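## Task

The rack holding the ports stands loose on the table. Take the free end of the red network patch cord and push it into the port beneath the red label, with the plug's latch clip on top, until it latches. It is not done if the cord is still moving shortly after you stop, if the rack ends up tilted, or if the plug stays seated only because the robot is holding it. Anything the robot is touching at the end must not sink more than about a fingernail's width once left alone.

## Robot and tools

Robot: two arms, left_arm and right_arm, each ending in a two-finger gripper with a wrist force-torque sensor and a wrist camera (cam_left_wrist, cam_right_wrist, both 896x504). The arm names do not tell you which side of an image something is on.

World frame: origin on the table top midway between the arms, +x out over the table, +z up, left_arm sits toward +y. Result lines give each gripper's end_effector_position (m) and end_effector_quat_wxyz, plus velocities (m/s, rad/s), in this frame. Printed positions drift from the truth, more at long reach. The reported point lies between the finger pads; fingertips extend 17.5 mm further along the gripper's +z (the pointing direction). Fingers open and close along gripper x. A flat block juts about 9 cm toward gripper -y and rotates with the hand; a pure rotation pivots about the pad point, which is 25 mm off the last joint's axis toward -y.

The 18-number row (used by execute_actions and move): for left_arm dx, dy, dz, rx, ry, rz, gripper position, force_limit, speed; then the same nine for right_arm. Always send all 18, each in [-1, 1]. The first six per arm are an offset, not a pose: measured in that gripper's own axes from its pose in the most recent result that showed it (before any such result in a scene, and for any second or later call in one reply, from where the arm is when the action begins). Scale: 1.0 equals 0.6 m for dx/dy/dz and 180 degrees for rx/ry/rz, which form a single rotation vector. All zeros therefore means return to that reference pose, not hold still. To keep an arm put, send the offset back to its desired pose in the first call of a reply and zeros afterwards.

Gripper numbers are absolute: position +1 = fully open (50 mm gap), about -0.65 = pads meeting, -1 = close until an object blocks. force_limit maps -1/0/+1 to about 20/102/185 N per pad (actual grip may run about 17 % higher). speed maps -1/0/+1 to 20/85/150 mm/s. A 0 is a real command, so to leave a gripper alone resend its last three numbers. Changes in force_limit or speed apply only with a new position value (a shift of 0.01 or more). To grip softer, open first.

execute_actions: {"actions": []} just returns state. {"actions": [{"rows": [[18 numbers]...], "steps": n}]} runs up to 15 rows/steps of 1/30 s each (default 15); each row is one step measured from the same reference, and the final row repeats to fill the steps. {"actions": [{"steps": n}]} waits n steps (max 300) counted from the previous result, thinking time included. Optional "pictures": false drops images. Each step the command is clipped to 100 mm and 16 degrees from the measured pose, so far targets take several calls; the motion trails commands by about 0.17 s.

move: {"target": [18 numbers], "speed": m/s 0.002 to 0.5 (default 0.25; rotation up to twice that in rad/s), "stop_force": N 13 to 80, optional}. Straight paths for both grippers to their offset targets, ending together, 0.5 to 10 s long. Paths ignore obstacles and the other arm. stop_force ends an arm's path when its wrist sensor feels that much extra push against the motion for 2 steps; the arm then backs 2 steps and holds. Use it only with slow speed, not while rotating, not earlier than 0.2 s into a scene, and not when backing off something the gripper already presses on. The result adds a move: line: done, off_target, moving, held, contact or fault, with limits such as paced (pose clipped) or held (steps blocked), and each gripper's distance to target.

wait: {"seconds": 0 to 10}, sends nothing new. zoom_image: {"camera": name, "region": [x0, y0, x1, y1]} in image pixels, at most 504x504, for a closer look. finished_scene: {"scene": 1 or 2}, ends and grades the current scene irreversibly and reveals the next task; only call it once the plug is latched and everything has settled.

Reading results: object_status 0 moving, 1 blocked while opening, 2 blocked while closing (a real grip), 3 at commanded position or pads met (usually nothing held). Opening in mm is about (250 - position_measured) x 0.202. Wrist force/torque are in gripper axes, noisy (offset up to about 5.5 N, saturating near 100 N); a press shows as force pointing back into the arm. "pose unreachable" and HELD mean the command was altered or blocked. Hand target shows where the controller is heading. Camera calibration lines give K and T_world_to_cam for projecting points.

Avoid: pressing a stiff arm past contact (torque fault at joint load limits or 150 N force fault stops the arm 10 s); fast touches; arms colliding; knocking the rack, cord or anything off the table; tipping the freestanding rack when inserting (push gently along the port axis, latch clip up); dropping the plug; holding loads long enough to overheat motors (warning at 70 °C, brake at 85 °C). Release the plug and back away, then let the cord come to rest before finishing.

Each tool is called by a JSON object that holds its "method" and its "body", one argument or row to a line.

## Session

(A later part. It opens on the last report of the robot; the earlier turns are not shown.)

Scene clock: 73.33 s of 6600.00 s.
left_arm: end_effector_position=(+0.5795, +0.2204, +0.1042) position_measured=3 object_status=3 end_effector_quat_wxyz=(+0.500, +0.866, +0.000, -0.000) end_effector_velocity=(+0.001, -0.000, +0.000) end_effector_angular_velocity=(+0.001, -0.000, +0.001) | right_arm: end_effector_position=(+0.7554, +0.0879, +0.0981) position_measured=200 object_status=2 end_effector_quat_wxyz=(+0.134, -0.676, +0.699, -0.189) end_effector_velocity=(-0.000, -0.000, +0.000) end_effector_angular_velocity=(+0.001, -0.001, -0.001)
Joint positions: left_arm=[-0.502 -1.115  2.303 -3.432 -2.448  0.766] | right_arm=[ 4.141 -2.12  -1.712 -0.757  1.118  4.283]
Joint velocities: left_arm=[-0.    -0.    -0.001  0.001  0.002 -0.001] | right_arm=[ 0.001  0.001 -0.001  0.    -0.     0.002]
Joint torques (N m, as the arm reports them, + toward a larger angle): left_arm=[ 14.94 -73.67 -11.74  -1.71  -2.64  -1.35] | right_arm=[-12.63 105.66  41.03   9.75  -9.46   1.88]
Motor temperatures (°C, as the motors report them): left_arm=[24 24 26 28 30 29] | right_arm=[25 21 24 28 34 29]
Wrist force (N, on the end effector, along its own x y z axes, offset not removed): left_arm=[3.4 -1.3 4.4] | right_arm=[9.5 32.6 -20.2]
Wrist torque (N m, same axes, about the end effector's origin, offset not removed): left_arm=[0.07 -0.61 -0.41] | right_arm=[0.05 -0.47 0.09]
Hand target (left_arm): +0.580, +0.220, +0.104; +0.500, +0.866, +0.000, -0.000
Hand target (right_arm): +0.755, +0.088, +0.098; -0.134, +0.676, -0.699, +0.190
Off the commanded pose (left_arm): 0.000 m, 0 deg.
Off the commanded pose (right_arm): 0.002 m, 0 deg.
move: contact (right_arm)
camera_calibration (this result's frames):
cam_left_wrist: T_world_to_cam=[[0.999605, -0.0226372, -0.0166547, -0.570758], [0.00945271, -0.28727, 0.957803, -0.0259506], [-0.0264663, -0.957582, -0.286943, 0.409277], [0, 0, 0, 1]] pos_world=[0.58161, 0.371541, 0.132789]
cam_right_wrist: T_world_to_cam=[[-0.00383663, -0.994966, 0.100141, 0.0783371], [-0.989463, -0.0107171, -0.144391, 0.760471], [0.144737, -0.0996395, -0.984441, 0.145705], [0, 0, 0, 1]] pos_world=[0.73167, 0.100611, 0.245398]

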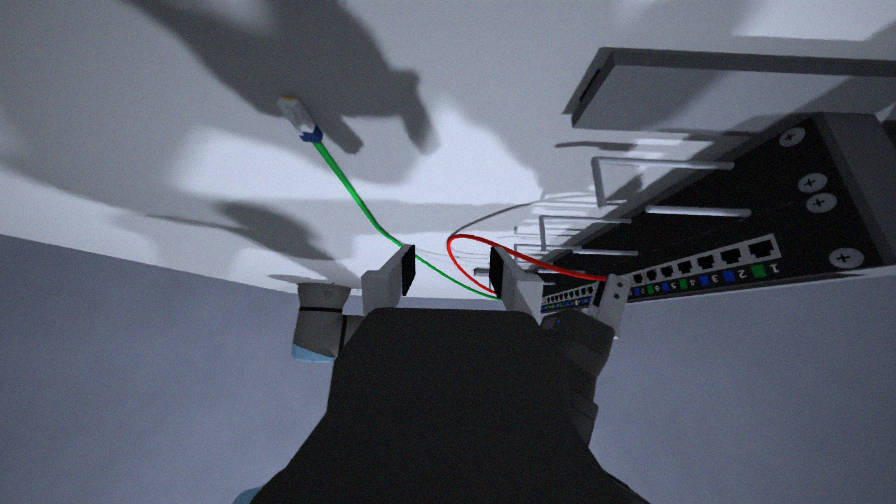

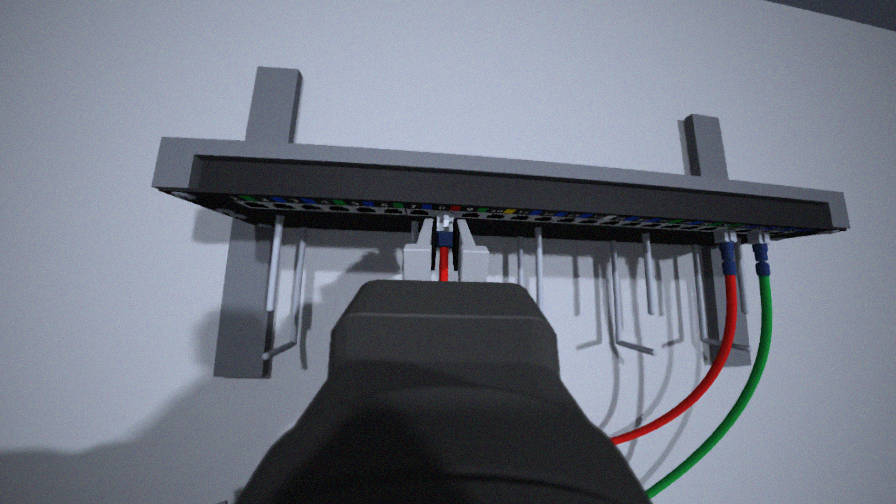

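The plug reached the expected depth. Next is a pull test.

{"method": "move", "body": {
  "target": [0,0,0,0,0,0,1,0,0,0,0.003,-0.0015,0,0,0,-1,-0.4,-0.9],
  "speed": 0.004
}}

Scene clock: 75.77 s of 6600.00 s.
left_arm: end_effector_position=(+0.5795, +0.2204, +0.1042) position_measured=3 object_status=3 end_effector_quat_wxyz=(+0.500, +0.866, +0.000, -0.000) end_effector_velocity=(-0.001, -0.000, -0.001) end_effector_angular_velocity=(+0.000, +0.002, -0.001) | right_arm: end_effector_position=(+0.7537, +0.0878, +0.0982) position_measured=200 object_status=2 end_effector_quat_wxyz=(+0.134, -0.676, +0.699, -0.190) end_effector_velocity=(-0.002, +0.000, -0.001) end_effector_angular_velocity=(-0.002, +0.001, +0.000)
Joint positions: left_arm=[-0.502 -1.115  2.303 -3.432 -2.448  0.766] | right_arm=[ 4.143 -2.118 -1.714 -0.757  1.117  4.286]
Joint velocities: left_arm=[-0.     0.001  0.     0.001 -0.001  0.   ] | right_arm=[ 0.002  0.    -0.002 -0.002  0.     0.002]
Joint torques (N m, as the arm reports them, + toward a larger angle): left_arm=[ 13.7  -72.78 -11.5   -1.74  -2.65  -1.31] | right_arm=[ 15.81 108.58  27.71   0.76   1.65   1.59]
Motor temperatures (°C, as the motors report them): left_arm=[24 24 26 28 30 29] | right_arm=[25 21 24 28 34 29]
Wrist force (N, on the end effector, along its own x y z axes, offset not removed): left_arm=[-0.1 -3.0 4.6] | right_arm=[2.3 -11.0 8.0]
Wrist torque (N m, same axes, about the end effector's origin, offset not removed): left_arm=[-0.32 0.17 -0.25] | right_arm=[0.88 -0.50 -0.01]
Hand target (left_arm): +0.580, +0.220, +0.104; +0.500, +0.866, +0.000, -0.000
Hand target (right_arm): +0.753, +0.088, +0.098; -0.134, +0.676, -0.699, +0.189
Off the commanded pose (left_arm): 0.000 m, 0 deg.
Off the commanded pose (right_arm): 0.000 m, 0 deg.
move: done
camera_calibration (this result's frames):
cam_left_wrist: T_world_to_cam=[[0.999605, -0.0226371, -0.0166549, -0.570758], [0.00945293, -0.28727, 0.957803, -0.0259507], [-0.0264663, -0.957582, -0.286943, 0.409277], [0, 0, 0, 1]] pos_world=[0.58161, 0.371541, 0.132789]
cam_right_wrist: T_world_to_cam=[[-0.00405783, -0.994959, 0.100205, 0.0784632], [-0.989416, -0.0105403, -0.144724, 0.758771], [0.14505, -0.0997313, -0.984385, 0.145797], [0, 0, 0, 1]] pos_world=[0.72991, 0.100606, 0.24547]

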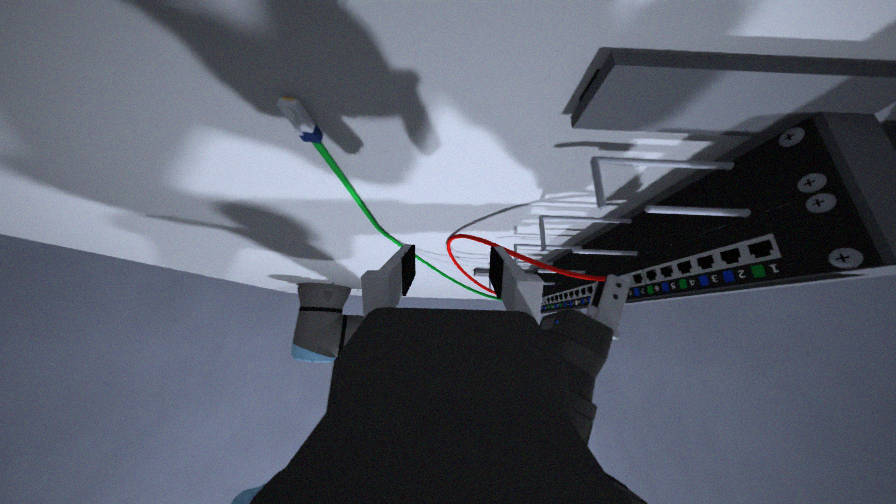

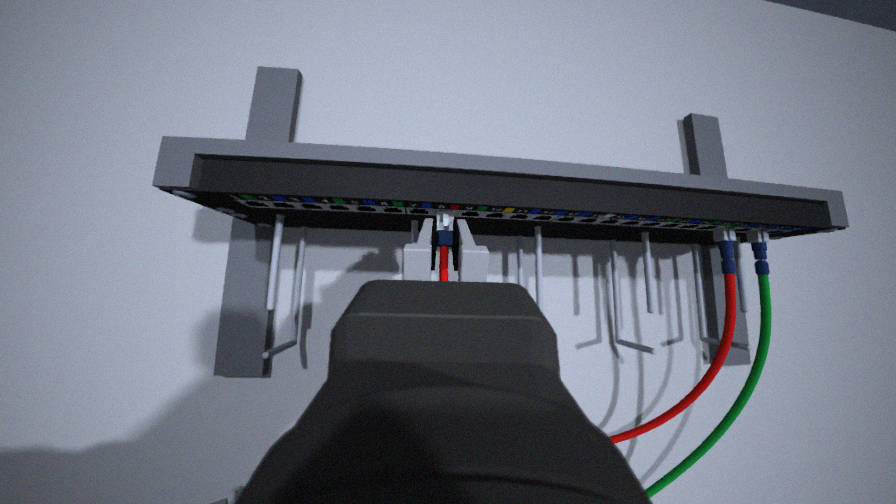

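{"method": "move", "body": {
  "target": [0,0,0,0,0,0,1,0,0,0,-0.0012,0.0006,0,0,0,-1,-0.4,-0.9],
  "speed": 0.004
}}

{"method": "move", "body": {
  "target": [0,0,0,0,0,0,1,0,0,0,0,0,0,0,0,0.1,-0.4,-0.8]
}}

{"method": "move", "body": {
  "target": [0,0,0,0,0,0,1,0,0,0,0,-0.1,0,0,0,0.1,-0.4,-0.8],
  "speed": 0.1
}}

{"method": "wait", "body": {
  "seconds": 1.5
}}

{"method": "zoom_image", "body": {
  "camera": "cam_left_wrist",
  "region": [570,250,660,310]
}}

Scene clock: 79.20 s of 6600.00 s.
left_arm: end_effector_position=(+0.5795, +0.2204, +0.1042) position_measured=3 object_status=3 end_effector_quat_wxyz=(+0.500, +0.866, +0.000, -0.000) end_effector_velocity=(-0.000, -0.000, +0.000) end_effector_angular_velocity=(-0.001, -0.000, -0.001) | right_arm: end_effector_position=(+0.7542, +0.0879, +0.0981) position_measured=200 object_status=2 end_effector_quat_wxyz=(+0.134, -0.676, +0.699, -0.190) end_effector_velocity=(+0.000, +0.000, +0.001) end_effector_angular_velocity=(+0.001, -0.000, -0.000)
Joint positions: left_arm=[-0.502 -1.115  2.303 -3.432 -2.448  0.766] | right_arm=[ 4.142 -2.119 -1.713 -0.757  1.117  4.285]
Joint velocities: left_arm=[-0.    -0.     0.    -0.001 -0.001 -0.   ] | right_arm=[-0.     0.001  0.001 -0.     0.    -0.   ]
Joint torques (N m, as the arm reports them, + toward a larger angle): left_arm=[ 13.92 -73.16 -11.32  -1.73  -2.78  -1.32] | right_arm=[-16.86  83.22  56.35   5.05  -0.69  -2.21]
Motor temperatures (°C, as the motors report them): left_arm=[24 24 26 28 30 29] | right_arm=[25 21 24 28 34 29]
Wrist force (N, on the end effector, along its own x y z axes, offset not removed): left_arm=[3.7 -3.2 3.1] | right_arm=[6.0 4.2 -0.7]
Wrist torque (N m, same axes, about the end effector's origin, offset not removed): left_arm=[-0.51 -0.78 -0.29] | right_arm=[0.38 -0.52 0.13]
Hand target (left_arm): +0.580, +0.220, +0.104; +0.500, +0.866, +0.000, -0.000
Hand target (right_arm): +0.754, +0.088, +0.098; -0.134, +0.676, -0.699, +0.190
Off the commanded pose (left_arm): 0.000 m, 0 deg.
Off the commanded pose (right_arm): 0.000 m, 0 deg.
move: done
camera_calibration (this result's frames):
cam_left_wrist: T_world_to_cam=[[0.999605, -0.0226372, -0.0166547, -0.570758], [0.00945265, -0.28727, 0.957803, -0.0259505], [-0.0264664, -0.957582, -0.286943, 0.409277], [0, 0, 0, 1]] pos_world=[0.58161, 0.371541, 0.132789]
cam_right_wrist: T_world_to_cam=[[-0.00385183, -0.994958, 0.100217, 0.0783675], [-0.989458, -0.0107164, -0.144422, 0.759324], [0.144768, -0.0997167, -0.984428, 0.145868], [0, 0, 0, 1]] pos_world=[0.730504, 0.100655, 0.245407]

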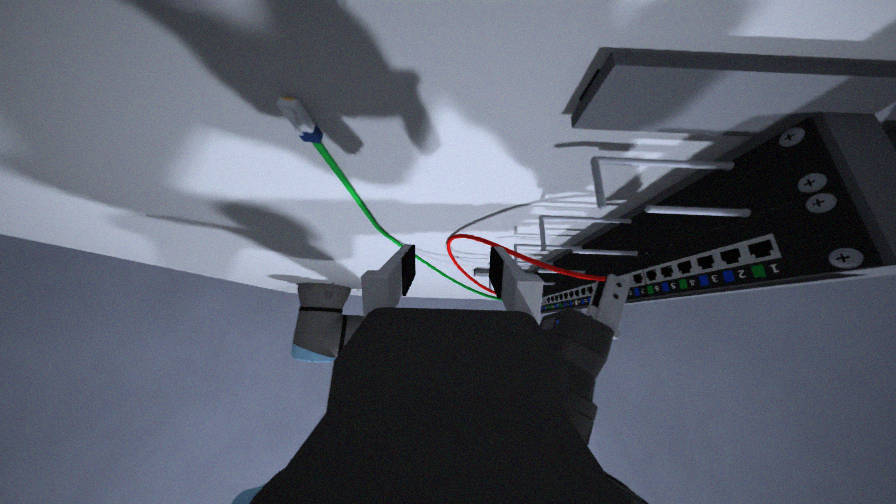

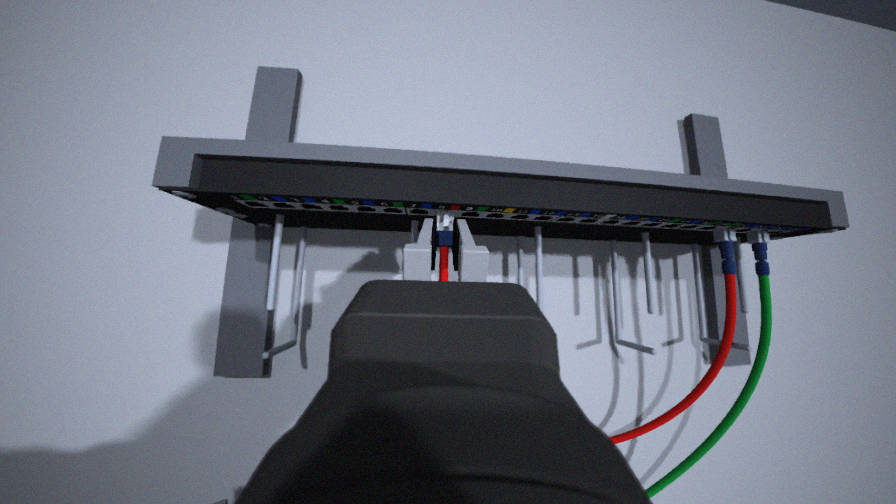

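Scene clock: 79.83 s of 6600.00 s.
left_arm: end_effector_position=(+0.5795, +0.2204, +0.1042) position_measured=3 object_status=3 end_effector_quat_wxyz=(+0.500, +0.866, +0.000, -0.000) end_effector_velocity=(+0.000, -0.000, -0.000) end_effector_angular_velocity=(-0.000, -0.000, -0.002) | right_arm: end_effector_position=(+0.7543, +0.0879, +0.0981) position_measured=138 object_status=3 end_effector_quat_wxyz=(+0.134, -0.676, +0.699, -0.190) end_effector_velocity=(-0.000, +0.000, +0.000) end_effector_angular_velocity=(+0.000, -0.000, +0.000)
Joint positions: left_arm=[-0.502 -1.115  2.303 -3.432 -2.448  0.766] | right_arm=[ 4.142 -2.119 -1.713 -0.757  1.117  4.285]
Joint velocities: left_arm=[ 0.     0.001 -0.001  0.001 -0.001  0.002] | right_arm=[ 0.     0.     0.    -0.001 -0.     0.   ]
Joint torques (N m, as the arm reports them, + toward a larger angle): left_arm=[ 13.83 -72.07 -10.99  -1.72  -2.69  -1.34] | right_arm=[-6.21 86.77 49.32  5.94 -0.36 -1.58]
Motor temperatures (°C, as the motors report them): left_arm=[24 24 26 28 30 29] | right_arm=[25 21 24 28 34 29]
Wrist force (N, on the end effector, along its own x y z axes, offset not removed): left_arm=[0.8 0.9 3.0] | right_arm=[4.3 4.2 -0.9]
Wrist torque (N m, same axes, about the end effector's origin, offset not removed): left_arm=[0.31 -0.13 -0.22] | right_arm=[0.74 -0.61 0.00]
Hand target (left_arm): +0.580, +0.220, +0.104; +0.500, +0.866, +0.000, -0.000
Hand target (right_arm): +0.754, +0.088, +0.098; -0.134, +0.676, -0.699, +0.190
Off the commanded pose (left_arm): 0.000 m, 0 deg.
Off the commanded pose (right_arm): 0.000 m, 0 deg.
move: done
camera_calibration (this result's frames):
cam_left_wrist: T_world_to_cam=[[0.999605, -0.0226372, -0.0166547, -0.570758], [0.00945268, -0.28727, 0.957803, -0.0259505], [-0.0264664, -0.957582, -0.286943, 0.409277], [0, 0, 0, 1]] pos_world=[0.58161, 0.371541, 0.132789]
cam_right_wrist: T_world_to_cam=[[-0.00386223, -0.994959, 0.100209, 0.0783759], [-0.989457, -0.0107056, -0.144429, 0.759356], [0.144774, -0.0997104, -0.984428, 0.145865], [0, 0, 0, 1]] pos_world=[0.730536, 0.100654, 0.245412]

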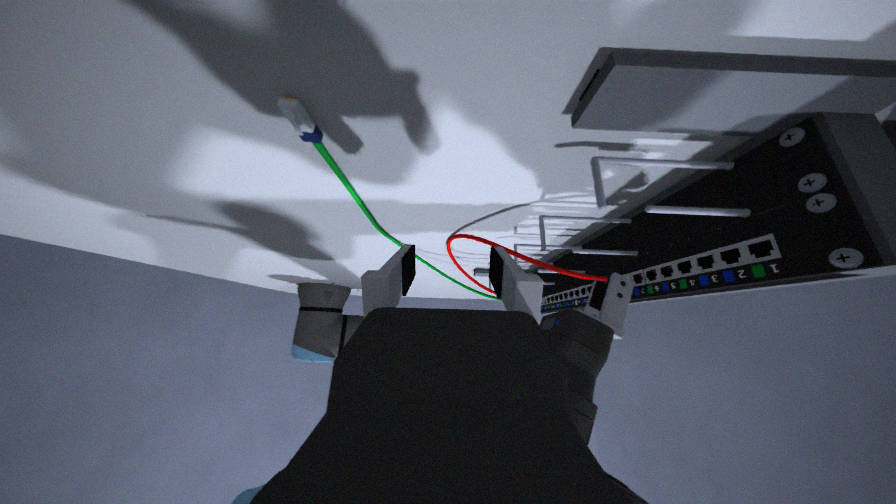

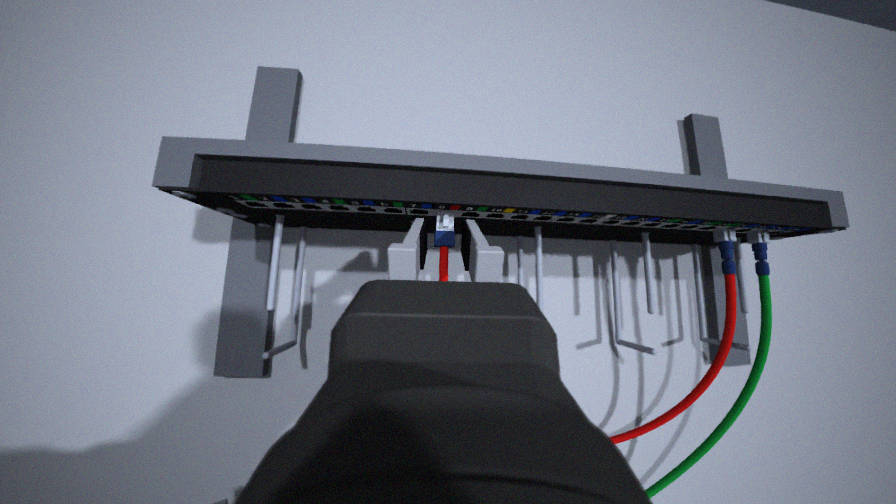

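Scene clock: 80.97 s of 6600.00 s.
left_arm: end_effector_position=(+0.5795, +0.2204, +0.1042) position_measured=3 object_status=3 end_effector_quat_wxyz=(+0.500, +0.866, +0.000, -0.000) end_effector_velocity=(+0.000, -0.000, +0.000) end_effector_angular_velocity=(-0.000, -0.001, +0.000) | right_arm: end_effector_position=(+0.7279, +0.0929, +0.1515) position_measured=138 object_status=3 end_effector_quat_wxyz=(+0.134, -0.676, +0.699, -0.189) end_effector_velocity=(-0.001, -0.000, +0.003) end_effector_angular_velocity=(+0.001, -0.000, -0.001)
Joint positions: left_arm=[-0.502 -1.115  2.303 -3.432 -2.448  0.766] | right_arm=[ 4.172 -2.049 -1.709 -0.846  1.114  4.318]
Joint velocities: left_arm=[-0.    -0.001 -0.    -0.001  0.    -0.   ] | right_arm=[ 0.001  0.004  0.    -0.004  0.     0.002]
Joint torques (N m, as the arm reports them, + toward a larger angle): left_arm=[ 13.28 -73.14 -11.58  -1.68  -2.6   -1.18] | right_arm=[  9.05 105.35  57.22   2.1   -4.31   1.95]
Motor temperatures (°C, as the motors report them): left_arm=[24 24 26 28 30 29] | right_arm=[25 21 24 28 34 29]
Wrist force (N, on the end effector, along its own x y z axes, offset not removed): left_arm=[-0.8 -3.6 0.8] | right_arm=[2.3 2.2 -0.1]
Wrist torque (N m, same axes, about the end effector's origin, offset not removed): left_arm=[-0.42 0.18 -0.36] | right_arm=[0.38 -0.25 0.09]
Hand target (left_arm): +0.580, +0.220, +0.104; +0.500, +0.866, +0.000, -0.000
Hand target (right_arm): +0.728, +0.093, +0.152; -0.134, +0.676, -0.699, +0.189
Off the commanded pose (left_arm): 0.000 m, 0 deg.
Off the commanded pose (right_arm): 0.000 m, 0 deg.
move: done
camera_calibration (this result's frames):
cam_left_wrist: T_world_to_cam=[[0.999605, -0.0226372, -0.0166545, -0.570758], [0.00945252, -0.28727, 0.957803, -0.0259505], [-0.0264663, -0.957582, -0.286943, 0.409277], [0, 0, 0, 1]] pos_world=[0.58161, 0.371541, 0.132789]
cam_right_wrist: T_world_to_cam=[[-0.00381908, -0.994966, 0.100141, 0.0779324], [-0.989462, -0.0107347, -0.144391, 0.740983], [0.14474, -0.0996369, -0.98444, 0.202721], [0, 0, 0, 1]] pos_world=[0.70413, 0.105693, 0.298754]

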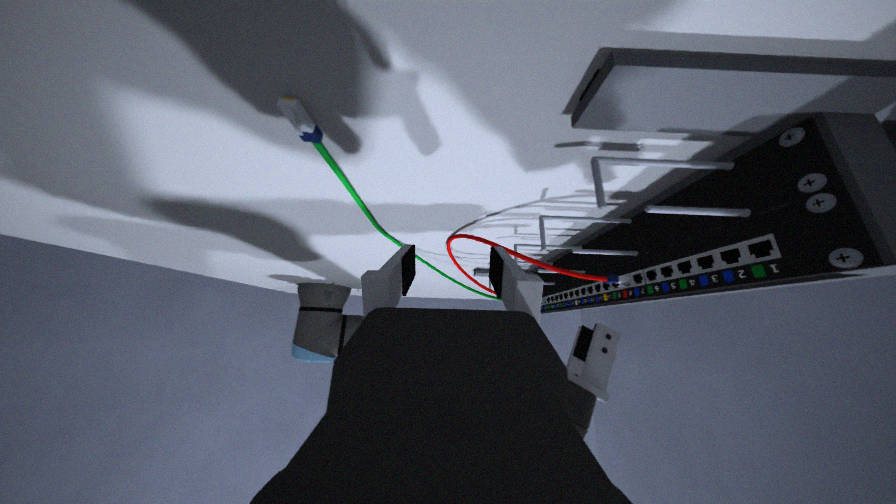

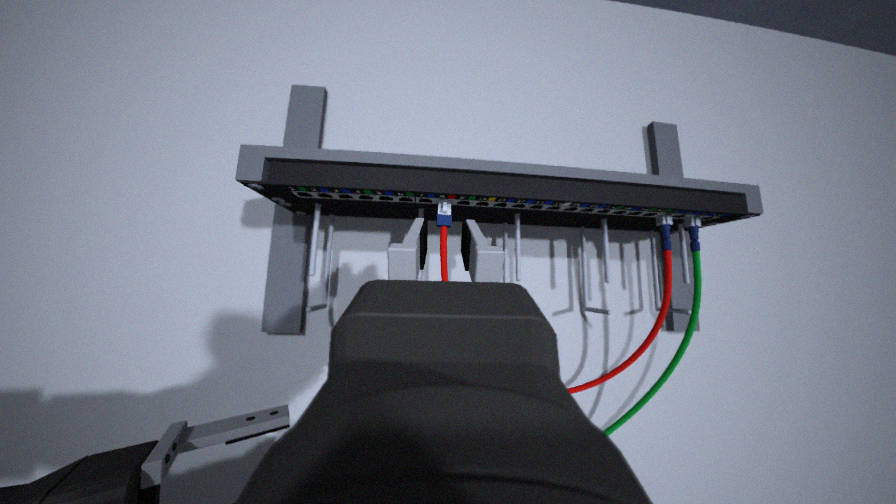

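Scene clock: 82.47 s of 6600.00 s.
left_arm: end_effector_position=(+0.5795, +0.2204, +0.1042) position_measured=3 object_status=3 end_effector_quat_wxyz=(+0.500, +0.866, +0.000, -0.000) end_effector_velocity=(-0.000, +0.000, -0.001) end_effector_angular_velocity=(+0.001, +0.000, +0.000) | right_arm: end_effector_position=(+0.7277, +0.0930, +0.1517) position_measured=138 object_status=3 end_effector_quat_wxyz=(+0.134, -0.676, +0.699, -0.189) end_effector_velocity=(+0.000, -0.000, +0.000) end_effector_angular_velocity=(+0.001, -0.001, -0.000)
Joint positions: left_arm=[-0.502 -1.115  2.303 -3.432 -2.448  0.766] | right_arm=[ 4.172 -2.048 -1.709 -0.847  1.114  4.318]
Joint velocities: left_arm=[ 0.     0.001  0.    -0.     0.001 -0.   ] | right_arm=[-0.     0.     0.     0.001 -0.     0.   ]
Joint torques (N m, as the arm reports them, + toward a larger angle): left_arm=[ 13.33 -72.5  -11.23  -1.89  -2.81  -1.28] | right_arm=[  9.46 106.19  57.6    2.15  -4.08   2.11]
Motor temperatures (°C, as the motors report them): left_arm=[24 24 26 28 30 29] | right_arm=[25 21 24 28 34 29]
Wrist force (N, on the end effector, along its own x y z axes, offset not removed): left_arm=[-1.7 2.1 -0.6] | right_arm=[3.1 2.4 -0.2]
Wrist torque (N m, same axes, about the end effector's origin, offset not removed): left_arm=[0.40 0.33 -0.13] | right_arm=[0.45 -0.33 0.10]
Hand target (left_arm): +0.580, +0.220, +0.104; +0.500, +0.866, +0.000, -0.000
Hand target (right_arm): +0.728, +0.093, +0.152; -0.134, +0.676, -0.699, +0.189
Off the commanded pose (left_arm): 0.000 m, 0 deg.
Off the commanded pose (right_arm): 0.000 m, 0 deg.
Steps of this call (steps 1 to 45: nothing new was sent). Readings (end_effector_position | what the end effector reports):
1: left_arm (+0.5795, +0.2204, +0.1042) | right_arm (+0.7278, +0.0929, +0.1515) | left_arm position_measured=3 object_status=3 | right_arm position_measured=138 object_status=3
2: left_arm (+0.5795, +0.2204, +0.1042) | right_arm (+0.7278, +0.0929, +0.1516) | left_arm position_measured=3 object_status=3 | right_arm position_measured=138 object_status=3
4: left_arm (+0.5795, +0.2204, +0.1042) | right_arm (+0.7278, +0.0930, +0.1516) | left_arm position_measured=3 object_status=3 | right_arm position_measured=138 object_status=3
8: left_arm (+0.5795, +0.2204, +0.1042) | right_arm (+0.7277, +0.0930, +0.1517) | left_arm position_measured=3 object_status=3 | right_arm position_measured=138 object_status=3
45: the state above
camera_calibration (this result's frames):
cam_left_wrist: T_world_to_cam=[[0.999605, -0.0226371, -0.0166546, -0.570758], [0.0094526, -0.28727, 0.957803, -0.0259508], [-0.0264662, -0.957582, -0.286942, 0.409277], [0, 0, 0, 1]] pos_world=[0.58161, 0.371541, 0.132789]
cam_right_wrist: T_world_to_cam=[[-0.00383272, -0.994966, 0.100137, 0.0779426], [-0.989463, -0.0107206, -0.144391, 0.740886], [0.144738, -0.0996353, -0.984441, 0.203016], [0, 0, 0, 1]] pos_world=[0.703994, 0.105721, 0.29903]

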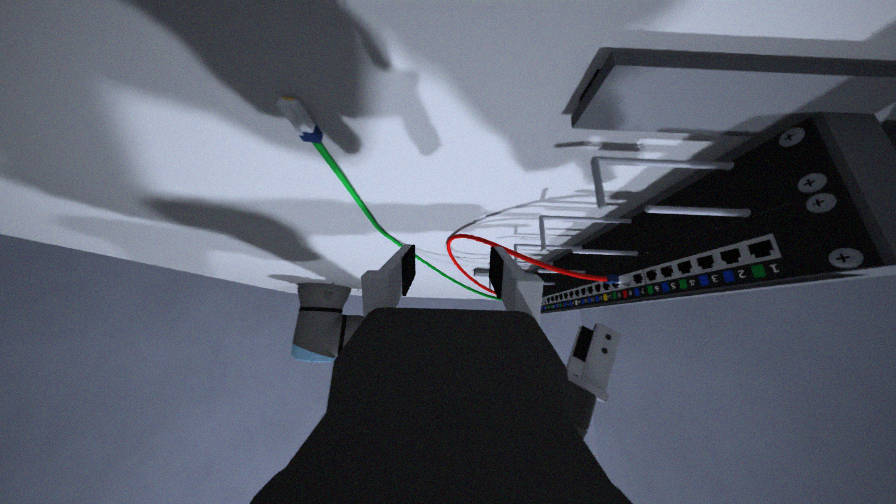

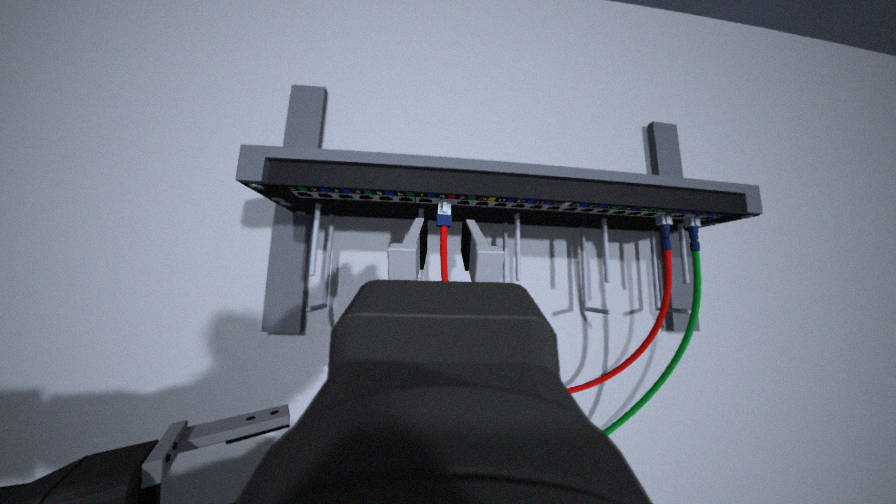

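Region (570, 250, 660, 310) of cam_left_wrist's 896x504 image, scaled by 5.600, with more detail than that image has.

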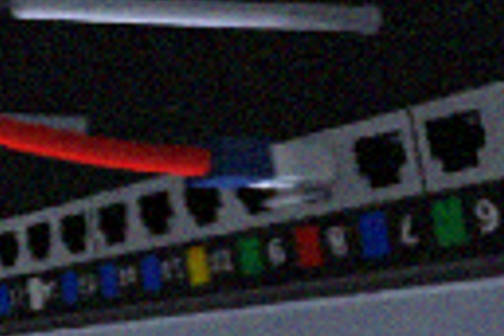

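{"method": "finished_scene", "body": {
  "scene": 2
}}

The scene is finished: the task was done.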